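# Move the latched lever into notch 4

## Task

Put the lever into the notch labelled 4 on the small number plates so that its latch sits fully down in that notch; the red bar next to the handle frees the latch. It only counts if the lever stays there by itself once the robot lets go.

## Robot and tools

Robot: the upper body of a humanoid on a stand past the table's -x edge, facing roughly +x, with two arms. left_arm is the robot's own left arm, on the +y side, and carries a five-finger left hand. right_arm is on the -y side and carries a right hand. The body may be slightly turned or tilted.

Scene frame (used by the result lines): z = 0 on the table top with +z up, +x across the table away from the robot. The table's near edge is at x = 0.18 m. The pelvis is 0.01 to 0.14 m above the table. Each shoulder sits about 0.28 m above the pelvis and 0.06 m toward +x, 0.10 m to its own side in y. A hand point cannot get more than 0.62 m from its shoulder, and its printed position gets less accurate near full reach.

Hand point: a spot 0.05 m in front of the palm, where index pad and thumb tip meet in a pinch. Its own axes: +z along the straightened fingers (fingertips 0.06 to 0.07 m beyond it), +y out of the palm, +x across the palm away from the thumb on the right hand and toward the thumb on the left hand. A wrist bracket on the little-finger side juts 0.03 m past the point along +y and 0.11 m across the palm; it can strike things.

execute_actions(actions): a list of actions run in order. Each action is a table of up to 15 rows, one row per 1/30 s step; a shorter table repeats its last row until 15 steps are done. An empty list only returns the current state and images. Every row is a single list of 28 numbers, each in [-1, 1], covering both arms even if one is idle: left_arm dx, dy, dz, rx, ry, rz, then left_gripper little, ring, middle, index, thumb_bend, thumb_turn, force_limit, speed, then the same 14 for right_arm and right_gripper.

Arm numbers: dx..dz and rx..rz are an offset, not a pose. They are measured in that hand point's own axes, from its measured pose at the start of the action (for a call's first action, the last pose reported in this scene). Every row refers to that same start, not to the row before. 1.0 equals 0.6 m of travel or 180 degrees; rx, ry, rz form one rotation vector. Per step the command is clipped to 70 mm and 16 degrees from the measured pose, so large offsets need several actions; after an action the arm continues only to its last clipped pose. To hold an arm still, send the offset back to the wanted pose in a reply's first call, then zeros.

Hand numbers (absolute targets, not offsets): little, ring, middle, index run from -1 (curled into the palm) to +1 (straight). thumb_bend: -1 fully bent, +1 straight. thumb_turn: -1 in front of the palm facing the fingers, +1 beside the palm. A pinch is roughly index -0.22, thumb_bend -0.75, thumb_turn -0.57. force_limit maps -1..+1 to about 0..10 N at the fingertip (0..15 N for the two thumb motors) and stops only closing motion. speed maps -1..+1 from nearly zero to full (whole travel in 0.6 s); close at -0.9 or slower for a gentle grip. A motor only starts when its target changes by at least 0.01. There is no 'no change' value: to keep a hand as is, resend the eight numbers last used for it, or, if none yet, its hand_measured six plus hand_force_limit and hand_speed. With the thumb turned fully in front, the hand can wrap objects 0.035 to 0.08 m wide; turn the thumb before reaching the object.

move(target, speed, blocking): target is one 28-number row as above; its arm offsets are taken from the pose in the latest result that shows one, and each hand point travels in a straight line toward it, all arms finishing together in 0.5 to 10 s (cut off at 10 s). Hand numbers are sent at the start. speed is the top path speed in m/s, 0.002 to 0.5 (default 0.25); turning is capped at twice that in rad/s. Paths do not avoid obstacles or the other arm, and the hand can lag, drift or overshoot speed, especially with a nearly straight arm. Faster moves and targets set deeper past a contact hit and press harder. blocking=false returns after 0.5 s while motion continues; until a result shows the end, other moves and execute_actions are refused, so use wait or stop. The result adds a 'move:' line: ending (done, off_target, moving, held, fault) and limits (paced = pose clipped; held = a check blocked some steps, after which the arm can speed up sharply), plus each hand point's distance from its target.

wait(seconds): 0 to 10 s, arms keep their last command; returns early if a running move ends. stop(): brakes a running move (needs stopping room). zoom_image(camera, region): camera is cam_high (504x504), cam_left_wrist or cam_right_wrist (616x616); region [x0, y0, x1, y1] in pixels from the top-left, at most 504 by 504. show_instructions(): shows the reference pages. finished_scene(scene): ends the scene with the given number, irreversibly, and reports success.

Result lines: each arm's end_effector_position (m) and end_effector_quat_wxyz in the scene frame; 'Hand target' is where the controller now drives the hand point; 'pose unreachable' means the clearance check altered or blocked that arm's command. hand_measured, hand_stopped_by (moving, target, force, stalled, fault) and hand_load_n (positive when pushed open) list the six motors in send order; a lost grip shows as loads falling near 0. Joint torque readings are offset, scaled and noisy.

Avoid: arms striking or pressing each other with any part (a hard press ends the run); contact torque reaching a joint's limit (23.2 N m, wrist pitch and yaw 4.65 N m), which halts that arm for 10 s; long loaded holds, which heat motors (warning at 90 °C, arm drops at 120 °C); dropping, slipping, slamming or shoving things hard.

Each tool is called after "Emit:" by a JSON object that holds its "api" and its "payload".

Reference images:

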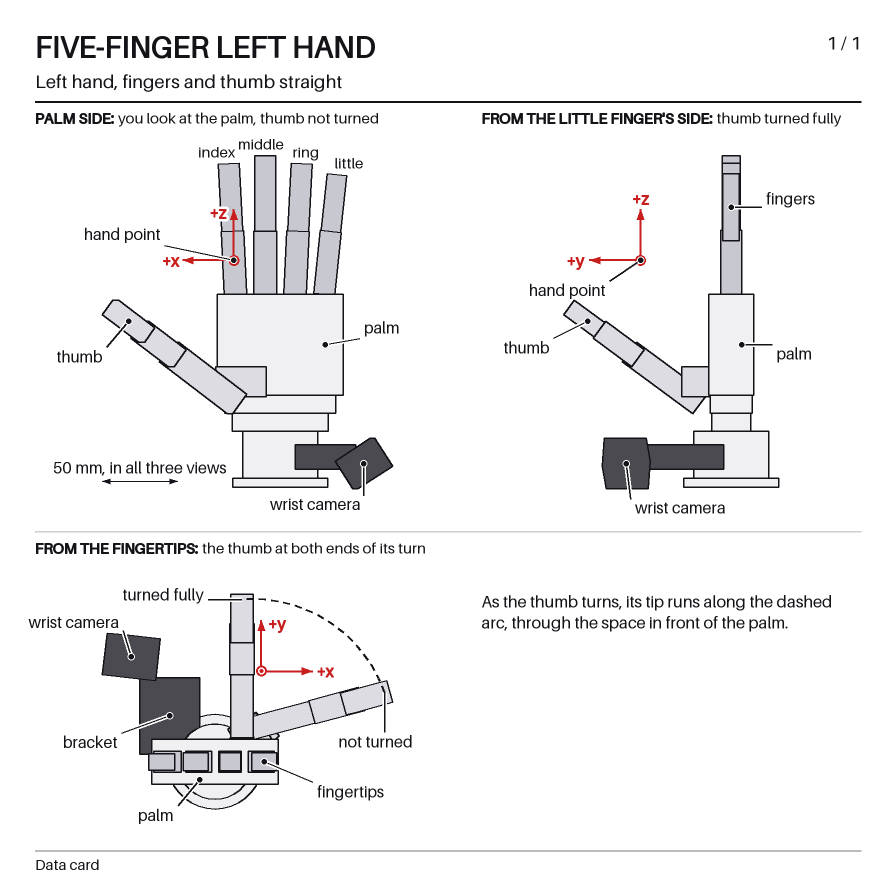

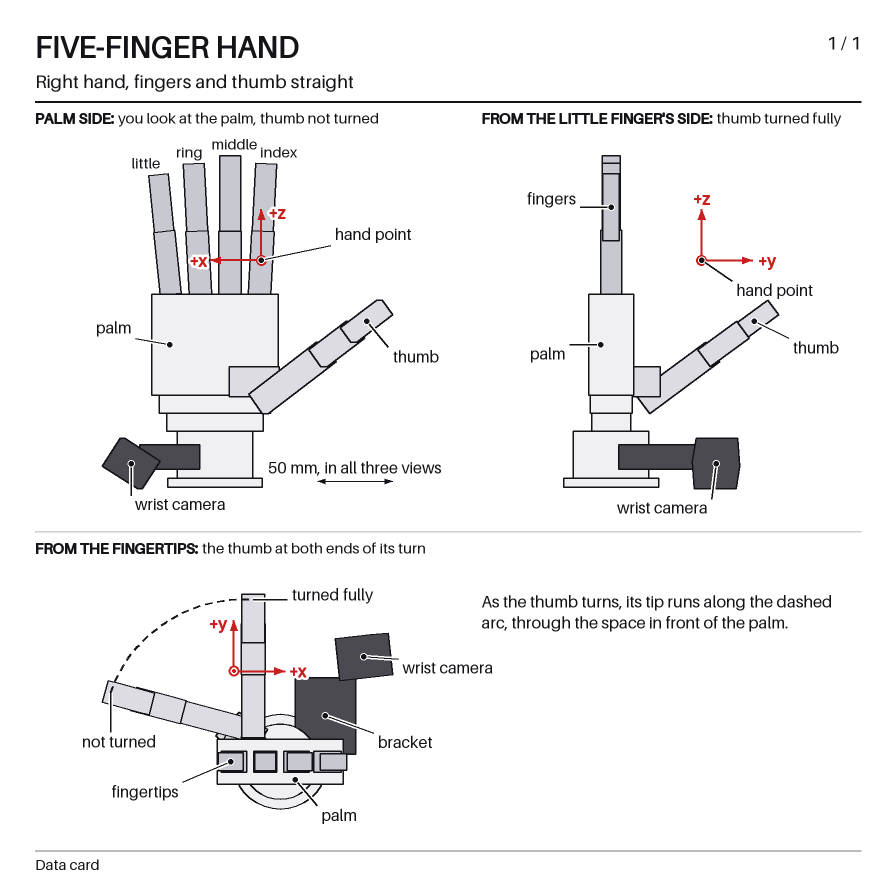

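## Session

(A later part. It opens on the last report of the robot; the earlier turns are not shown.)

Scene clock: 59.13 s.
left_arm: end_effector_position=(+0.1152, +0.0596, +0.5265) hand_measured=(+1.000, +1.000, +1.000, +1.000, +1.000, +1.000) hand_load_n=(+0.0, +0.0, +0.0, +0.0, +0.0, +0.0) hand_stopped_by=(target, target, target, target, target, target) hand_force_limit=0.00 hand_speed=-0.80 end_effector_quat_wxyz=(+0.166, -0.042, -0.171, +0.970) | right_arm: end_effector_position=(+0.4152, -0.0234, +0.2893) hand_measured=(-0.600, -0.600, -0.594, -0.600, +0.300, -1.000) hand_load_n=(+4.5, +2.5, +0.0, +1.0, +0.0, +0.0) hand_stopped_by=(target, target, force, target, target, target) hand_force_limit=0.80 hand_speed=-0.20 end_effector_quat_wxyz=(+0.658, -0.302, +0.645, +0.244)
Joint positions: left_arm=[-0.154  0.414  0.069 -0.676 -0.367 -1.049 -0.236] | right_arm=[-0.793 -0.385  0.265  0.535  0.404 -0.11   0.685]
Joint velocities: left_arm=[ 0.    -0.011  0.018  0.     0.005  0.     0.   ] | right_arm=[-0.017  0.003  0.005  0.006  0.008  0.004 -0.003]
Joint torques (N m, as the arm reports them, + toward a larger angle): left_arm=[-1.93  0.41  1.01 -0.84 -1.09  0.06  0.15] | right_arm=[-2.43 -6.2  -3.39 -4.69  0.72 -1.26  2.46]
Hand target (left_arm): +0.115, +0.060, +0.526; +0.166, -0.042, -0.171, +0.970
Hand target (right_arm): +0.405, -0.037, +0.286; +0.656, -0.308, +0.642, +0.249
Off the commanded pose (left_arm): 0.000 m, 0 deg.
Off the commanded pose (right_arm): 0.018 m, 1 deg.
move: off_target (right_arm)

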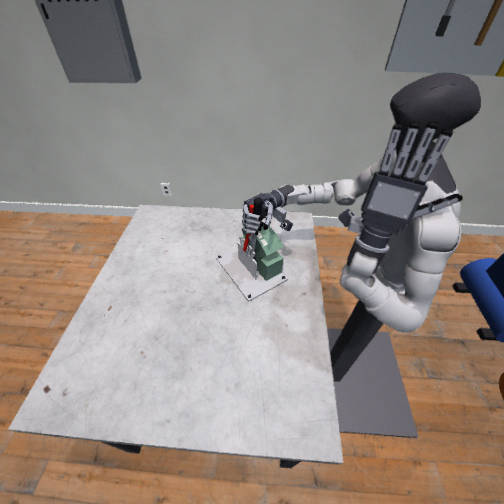

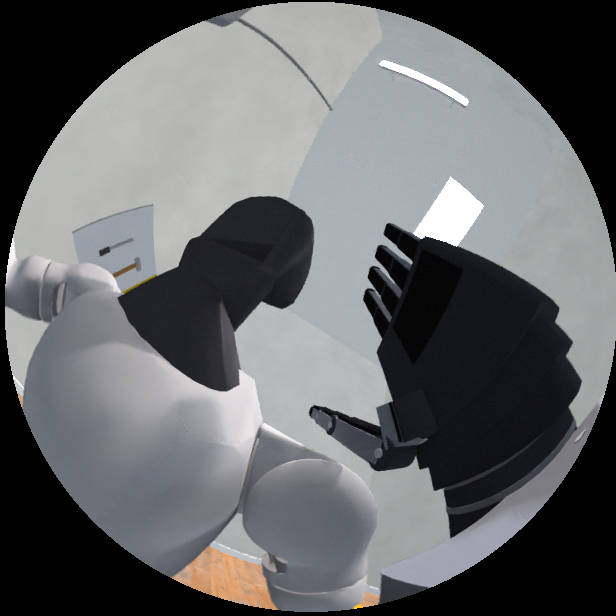

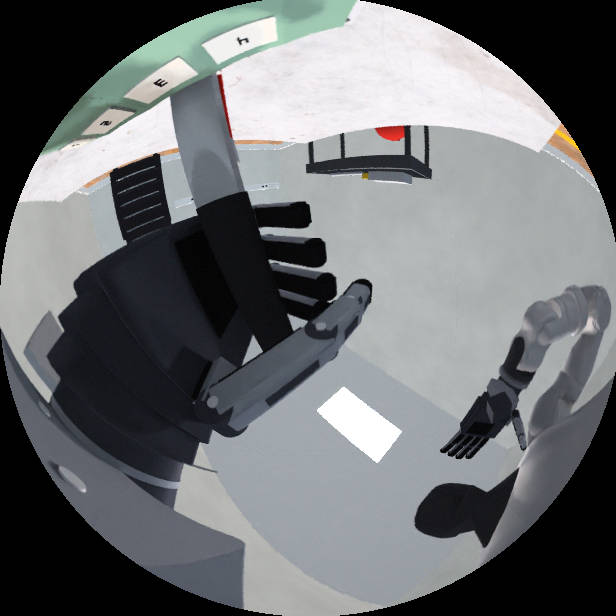

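Emit:
{"api": "execute_actions", "payload": {"actions": [[[0,0,0,0,0,0,1,1,1,1,1,1,0,-0.8,0,0.01,-0.02,0,0,0,-1,-1,-1,-1,0.3,-1,0.8,-0.6]],[[0,0,0,0,0,0,1,1,1,1,1,1,0,-0.8,0,0.025,-0.02,0,0,-0.015,-1,-1,-1,-1,0.3,-1,0.8,-0.6]],[[0,0,0,0,0,0,1,1,1,1,1,1,0,-0.8,0.004,0.025,-0.02,0,0,-0.015,-1,-1,-1,-1,0.3,-1,0.8,-0.6]],[[0,0,0,0,0,0,1,1,1,1,1,1,0,-0.8,0.004,0.025,-0.02,0,0,-0.015,-1,-1,-1,-1,0.3,-1,0.8,-0.6]]]}}

Emit:
{"api": "zoom_image", "payload": {"camera": "cam_high", "region": [190,160,320,290]}}

Scene clock: 66.13 s.
left_arm: end_effector_position=(+0.1152, +0.0596, +0.5265) hand_measured=(+1.000, +1.000, +1.000, +1.000, +1.000, +1.000) hand_load_n=(+0.0, +0.0, +0.0, +0.0, +0.0, +0.0) hand_stopped_by=(target, target, target, target, target, target) hand_force_limit=0.00 hand_speed=-0.80 end_effector_quat_wxyz=(+0.166, -0.042, -0.171, +0.970) | right_arm: end_effector_position=(+0.4055, +0.0108, +0.2804) hand_measured=(-0.998, -1.000, -1.000, -1.000, +0.300, -1.000) hand_load_n=(+8.0, +1.5, +0.0, +0.5, +0.0, +0.0) hand_stopped_by=(target, target, target, target, target, target) hand_force_limit=0.80 hand_speed=-0.60 end_effector_quat_wxyz=(+0.679, -0.328, +0.646, +0.119)
Joint positions: left_arm=[-0.154  0.414  0.069 -0.676 -0.367 -1.049 -0.236] | right_arm=[-0.647 -0.369  0.377  0.108  0.168  0.089  0.324]
Joint velocities: left_arm=[ 0.002 -0.005  0.012 -0.008  0.     0.     0.   ] | right_arm=[-0.012 -0.002 -0.003 -0.009  0.     0.    -0.001]
Joint torques (N m, as the arm reports them, + toward a larger angle): left_arm=[-1.98  0.42  0.84 -0.82 -1.11  0.07  0.15] | right_arm=[-1.71 -4.25 -2.6  -6.71  0.52 -1.39  1.5 ]
Hand target (left_arm): +0.115, +0.060, +0.526; +0.166, -0.042, -0.171, +0.970
Hand target (right_arm): +0.393, +0.007, +0.278; +0.676, -0.336, +0.642, +0.132
Off the commanded pose (left_arm): 0.000 m, 0 deg.
Off the commanded pose (right_arm): 0.015 m, 2 deg.

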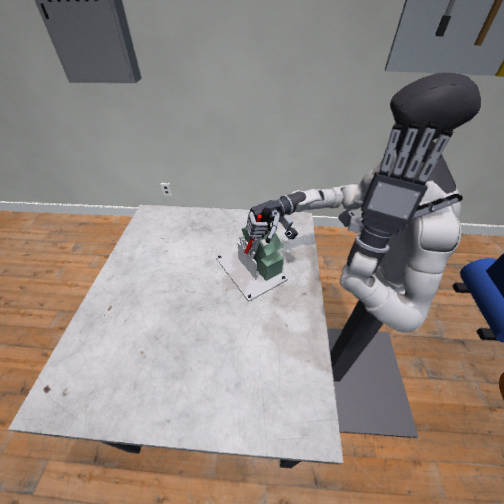

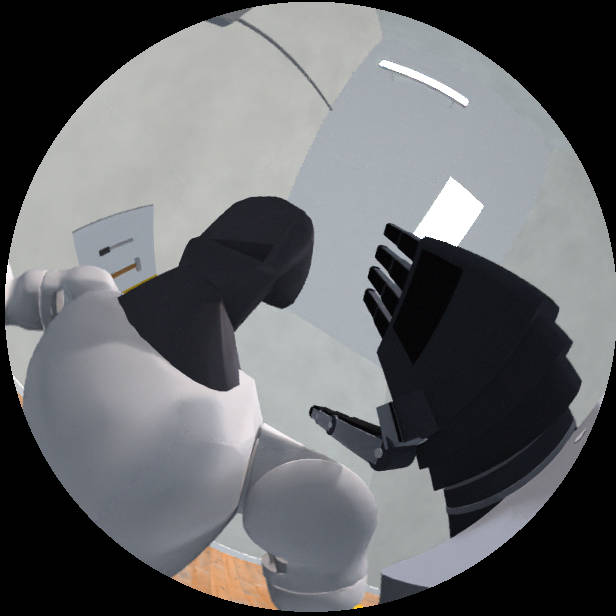

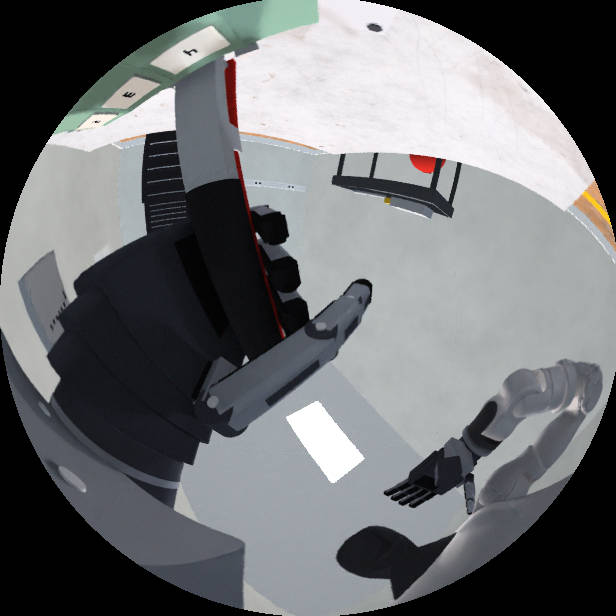

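Region (190, 160, 320, 290) of cam_high's 504x504 image, scaled by 3.877, with more detail than that image has.

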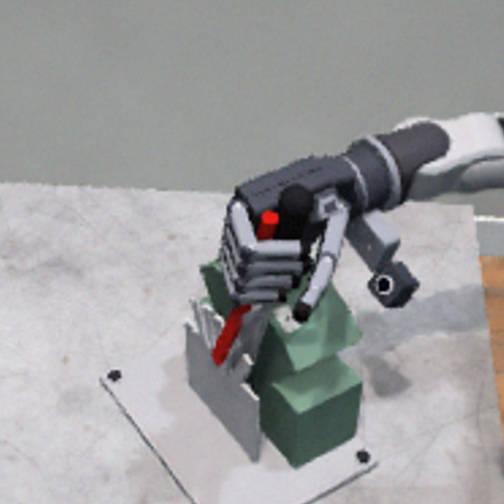

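Nearly there; release the bar and nudge on.

Emit:
{"api": "move", "payload": {"target": [0,0,0,0,0,0,1,1,1,1,1,1,0,-0.8,0.005,0.02,0.03,0,0,0,-0.3,-0.3,-0.3,-0.3,1,-1,0.8,-0.6], "speed": 0.02}}

Emit:
{"api": "zoom_image", "payload": {"camera": "cam_high", "region": [190,160,320,290]}}

Scene clock: 71.13 s.
left_arm: end_effector_position=(+0.1152, +0.0596, +0.5265) hand_measured=(+1.000, +1.000, +1.000, +1.000, +1.000, +1.000) hand_load_n=(+0.0, +0.0, +0.0, +0.0, +0.0, +0.0) hand_stopped_by=(target, target, target, target, target, target) hand_force_limit=0.00 hand_speed=-0.80 end_effector_quat_wxyz=(+0.166, -0.042, -0.171, +0.970) | right_arm: end_effector_position=(+0.4202, +0.0193, +0.2766) hand_measured=(-0.300, -0.300, -0.300, -0.300, +1.000, -1.000) hand_load_n=(+0.0, +0.0, +0.0, +0.0, +0.0, +0.0) hand_stopped_by=(target, target, target, target, target, target) hand_force_limit=0.80 hand_speed=-0.60 end_effector_quat_wxyz=(+0.684, -0.321, +0.647, +0.105)
Joint positions: left_arm=[-0.154  0.414  0.069 -0.676 -0.367 -1.049 -0.236] | right_arm=[-0.702 -0.321  0.405  0.21   0.138  0.052  0.271]
Joint velocities: left_arm=[ 0.005 -0.011 -0.005  0.006 -0.009  0.     0.   ] | right_arm=[-0.005  0.011  0.012  0.     0.003  0.     0.   ]
Joint torques (N m, as the arm reports them, + toward a larger angle): left_arm=[-1.98  0.32  0.99 -0.79 -1.08  0.07  0.12] | right_arm=[-4.39  1.4   0.41 -3.29 -0.35 -0.64  0.32]
Hand target (left_arm): +0.115, +0.060, +0.526; +0.166, -0.042, -0.171, +0.970
Hand target (right_arm): +0.413, +0.030, +0.274; +0.679, -0.328, +0.645, +0.120
Off the commanded pose (left_arm): 0.000 m, 0 deg.
Off the commanded pose (right_arm): 0.013 m, 2 deg.
move: off_target (right_arm)

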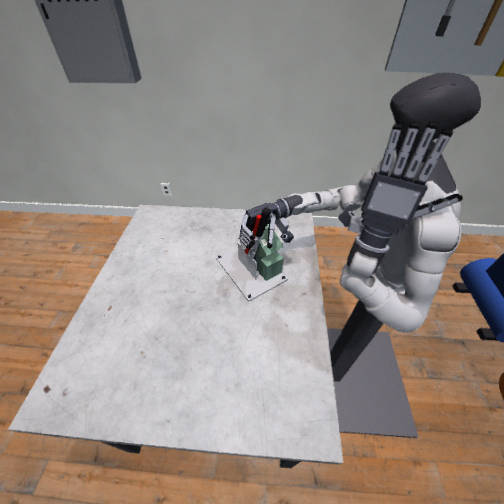

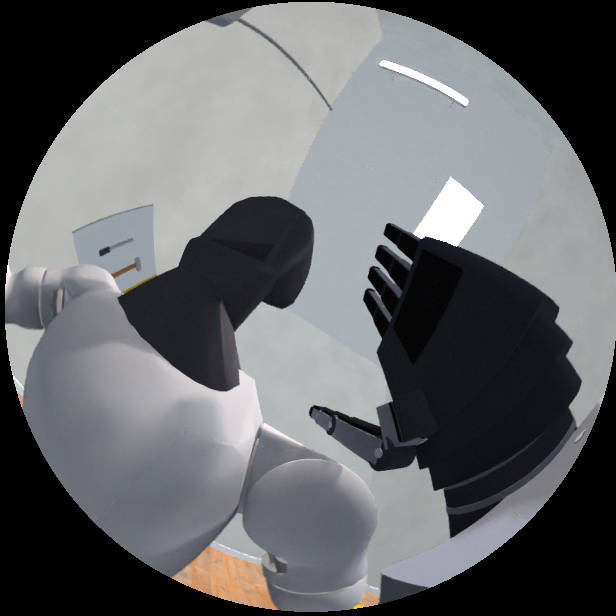

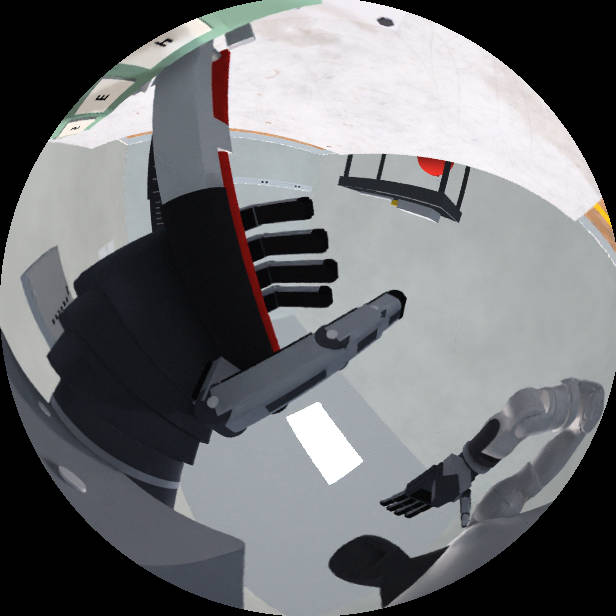

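Region (190, 160, 320, 290) of cam_high's 504x504 image, scaled by 3.877, with more detail than that image has.

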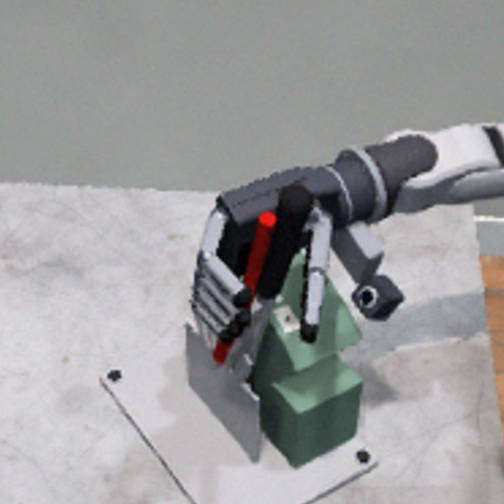

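Riding on the tooth; push a bit more.

Emit:
{"api": "move", "payload": {"target": [0,0,0,0,0,0,1,1,1,1,1,1,0,-0.8,0.005,0.055,-0.005,-0.02,0,-0.01,-0.3,-0.3,-0.3,-0.3,1,-1,0.8,-0.6], "speed": 0.015}}

Emit:
{"api": "zoom_image", "payload": {"camera": "cam_high", "region": [190,160,320,290]}}

Scene clock: 77.33 s.
left_arm: end_effector_position=(+0.1152, +0.0596, +0.5265) hand_measured=(+1.000, +1.000, +1.000, +1.000, +1.000, +1.000) hand_load_n=(+0.0, +0.0, +0.0, +0.0, +0.0, +0.0) hand_stopped_by=(target, target, target, target, target, target) hand_force_limit=0.00 hand_speed=-0.80 end_effector_quat_wxyz=(+0.166, -0.042, -0.171, +0.970) | right_arm: end_effector_position=(+0.4134, +0.0259, +0.2731) hand_measured=(-0.300, -0.300, -0.300, -0.300, +1.000, -1.000) hand_load_n=(+0.0, +0.0, +0.0, +0.0, +0.0, +0.0) hand_stopped_by=(target, target, target, target, target, target) hand_force_limit=0.80 hand_speed=-0.60 end_effector_quat_wxyz=(+0.686, -0.335, +0.639, +0.091)
Joint positions: left_arm=[-0.154  0.414  0.069 -0.676 -0.367 -1.049 -0.236] | right_arm=[-0.694 -0.349  0.469  0.173  0.134  0.049  0.214]
Joint velocities: left_arm=[-0.002  0.     0.006  0.002 -0.009  0.     0.   ] | right_arm=[ 0.008 -0.003  0.008  0.     0.009 -0.004 -0.013]
Joint torques (N m, as the arm reports them, + toward a larger angle): left_arm=[-1.93  0.44  0.92 -0.8  -1.16  0.1   0.13] | right_arm=[-3.77  1.76  1.64 -3.6  -0.4  -0.58  0.64]
Hand target (left_arm): +0.115, +0.060, +0.526; +0.166, -0.042, -0.171, +0.970
Hand target (right_arm): +0.399, +0.042, +0.265; +0.676, -0.352, +0.637, +0.115
Off the commanded pose (left_arm): 0.000 m, 0 deg.
Off the commanded pose (right_arm): 0.023 m, 4 deg.
move: off_target (right_arm)

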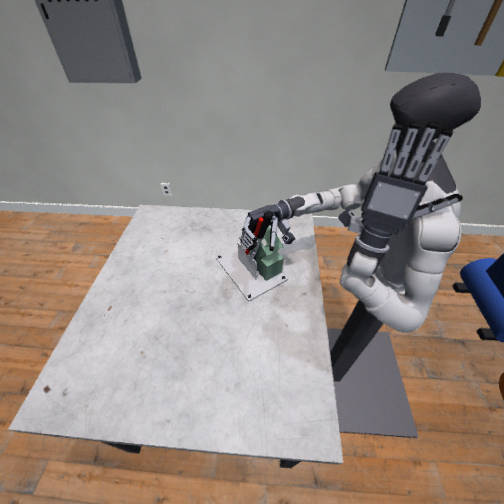

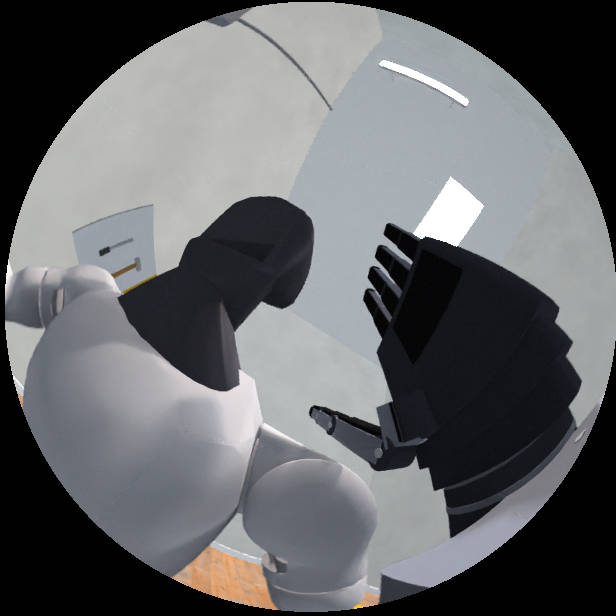

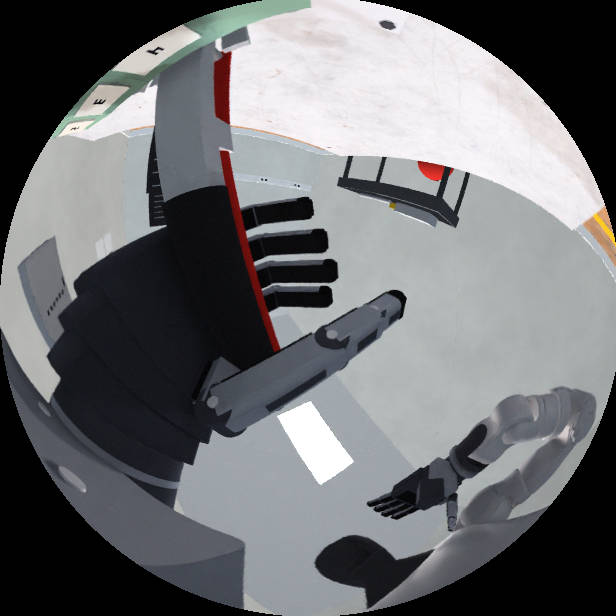

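Region (190, 160, 320, 290) of cam_high's 504x504 image, scaled by 3.877, with more detail than that image has.

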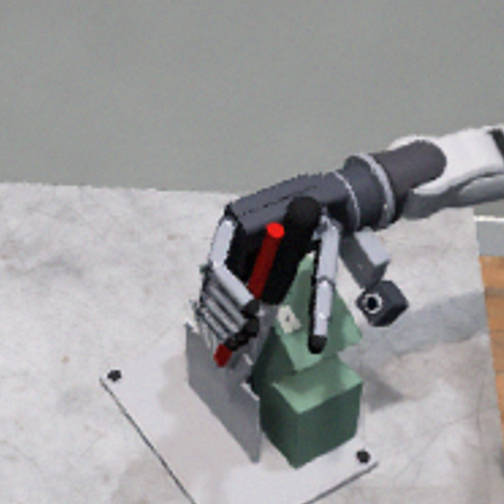

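Emit:
{"api": "execute_actions", "payload": {"actions": [[[0,0,0,0,0,0,1,1,1,1,1,1,0,-0.8,0.005,0.05,-0.005,-0.04,0,0,0.1,0.1,0.1,0.1,1,-1,0.8,-0.6]],[[0,0,0,0,0,0,1,1,1,1,1,1,0,-0.8,0.005,0.05,-0.005,-0.04,0,0,0.1,0.1,0.1,0.1,1,-1,0.8,-0.6]]]}}

Emit:
{"api": "zoom_image", "payload": {"camera": "cam_high", "region": [190,160,320,290]}}

Scene clock: 80.30 s.
left_arm: end_effector_position=(+0.1152, +0.0596, +0.5265) hand_measured=(+1.000, +1.000, +1.000, +1.000, +1.000, +1.000) hand_load_n=(+0.0, +0.0, +0.0, +0.0, +0.0, +0.0) hand_stopped_by=(target, target, target, target, target, target) hand_force_limit=0.00 hand_speed=-0.80 end_effector_quat_wxyz=(+0.166, -0.042, -0.171, +0.970) | right_arm: end_effector_position=(+0.3972, +0.0396, +0.2616) hand_measured=(+0.100, +0.100, +0.100, +0.100, +1.000, -1.000) hand_load_n=(+0.0, +0.0, +0.0, +0.0, +0.0, +0.0) hand_stopped_by=(target, target, target, target, target, target) hand_force_limit=0.80 hand_speed=-0.60 end_effector_quat_wxyz=(+0.661, -0.401, +0.622, +0.126)
Joint positions: left_arm=[-0.154  0.414  0.069 -0.676 -0.367 -1.049 -0.236] | right_arm=[-0.752 -0.369  0.505  0.257  0.145 -0.011  0.354]
Joint velocities: left_arm=[ 0.     0.011  0.002  0.    -0.002  0.     0.   ] | right_arm=[ 0.012  0.005  0.008  0.003  0.002 -0.001  0.   ]
Joint torques (N m, as the arm reports them, + toward a larger angle): left_arm=[-2.    0.5   0.93 -0.78 -1.09  0.08  0.14] | right_arm=[-4.15  1.5   0.43 -2.57  0.03 -0.39  0.5 ]
Hand target (left_arm): +0.115, +0.060, +0.526; +0.166, -0.042, -0.171, +0.970
Hand target (right_arm): +0.387, +0.050, +0.256; +0.652, -0.408, +0.623, +0.146
Off the commanded pose (left_arm): 0.000 m, 0 deg.
Off the commanded pose (right_arm): 0.015 m, 3 deg.

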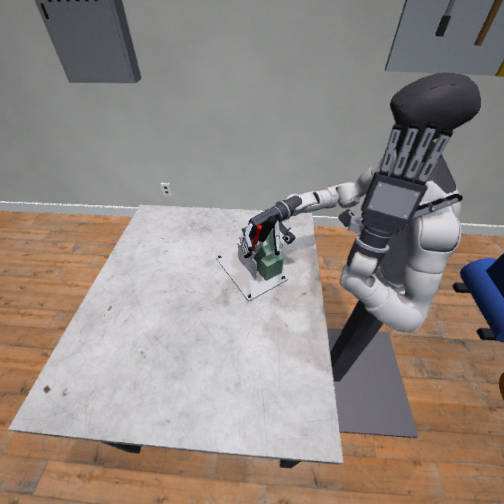

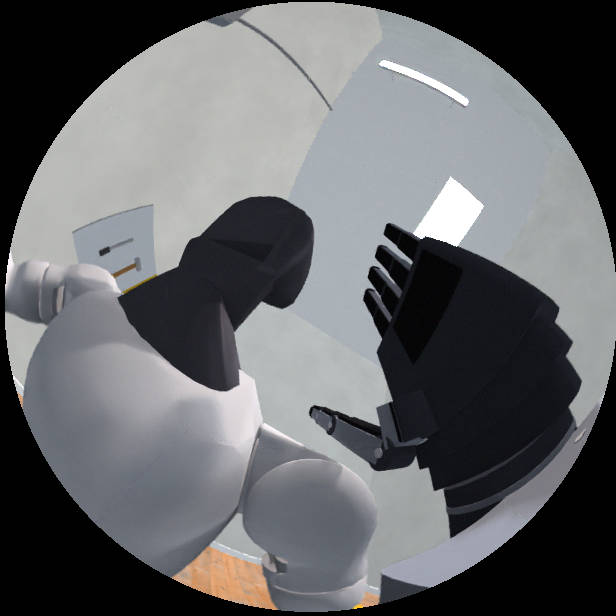

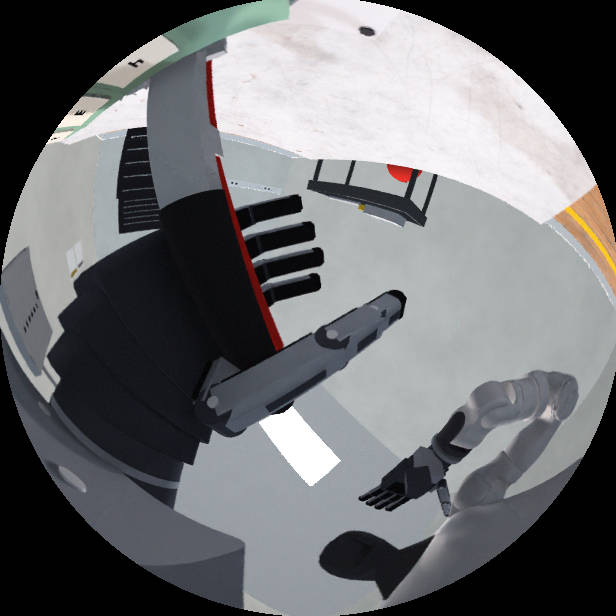

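Region (190, 160, 320, 290) of cam_high's 504x504 image, scaled by 3.877, with more detail than that image has.

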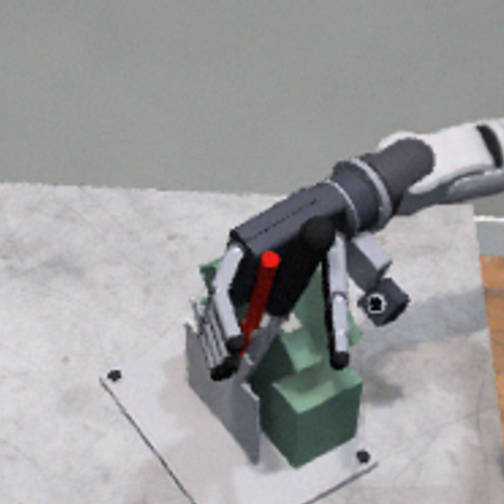

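Emit:
{"api": "move", "payload": {"target": [0,0,0,0,0,0,1,1,1,1,1,1,0,-0.8,-0.02,-0.06,-0.04,0,0,0,1,1,1,1,1,-1,0.8,0.3], "speed": 0.04}}

Emit:
{"api": "zoom_image", "payload": {"camera": "cam_high", "region": [190,160,320,290]}}

Scene clock: 84.20 s.
left_arm: end_effector_position=(+0.1152, +0.0596, +0.5265) hand_measured=(+1.000, +1.000, +1.000, +1.000, +1.000, +1.000) hand_load_n=(+0.0, +0.0, +0.0, +0.0, +0.0, +0.0) hand_stopped_by=(target, target, target, target, target, target) hand_force_limit=0.00 hand_speed=-0.80 end_effector_quat_wxyz=(+0.166, -0.042, -0.171, +0.970) | right_arm: end_effector_position=(+0.4013, +0.0029, +0.2845) hand_measured=(+1.000, +1.000, +1.000, +1.000, +1.000, -1.000) hand_load_n=(+0.0, +0.0, +0.0, +0.0, +0.0, +0.0) hand_stopped_by=(target, target, target, target, target, target) hand_force_limit=0.80 hand_speed=0.30 end_effector_quat_wxyz=(+0.659, -0.402, +0.624, +0.123)
Joint positions: left_arm=[-0.154  0.414  0.069 -0.676 -0.367 -1.049 -0.236] | right_arm=[-0.757 -0.489  0.413  0.172  0.225  0.051  0.459]
Joint velocities: left_arm=[ 0.003 -0.011 -0.011 -0.006 -0.002  0.     0.   ] | right_arm=[ 0.006  0.    -0.008 -0.006  0.005  0.002  0.003]
Joint torques (N m, as the arm reports them, + toward a larger angle): left_arm=[-1.95  0.55  0.91 -0.77 -1.05  0.07  0.12] | right_arm=[-4.72 -1.39 -2.41 -3.24  0.18 -0.45 -0.29]
Hand target (left_arm): +0.115, +0.060, +0.526; +0.166, -0.042, -0.171, +0.970
Hand target (right_arm): +0.401, +0.003, +0.286; +0.660, -0.401, +0.623, +0.125
Off the commanded pose (left_arm): 0.000 m, 0 deg.
Off the commanded pose (right_arm): 0.004 m, 0 deg.
move: off_target (right_arm)

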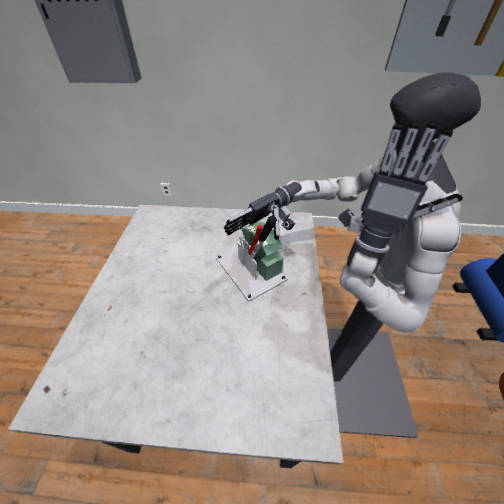

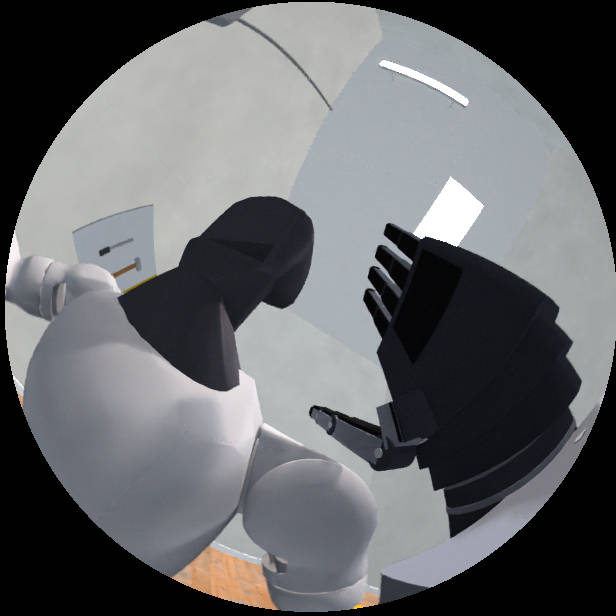

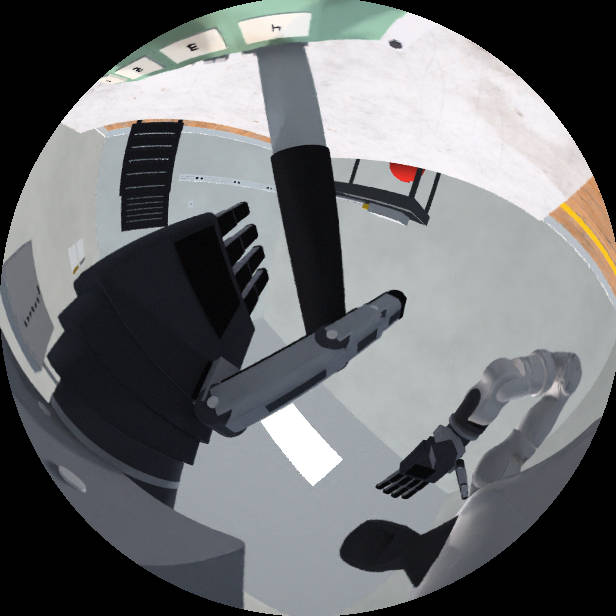

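Region (190, 160, 320, 290) of cam_high's 504x504 image, scaled by 3.877, with more detail than that image has.

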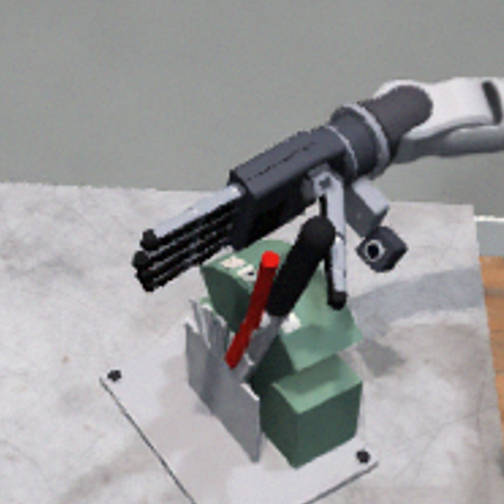

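Emit:
{"api": "finished_scene", "payload": {"scene": 1}}

The scene is finished: the task was done.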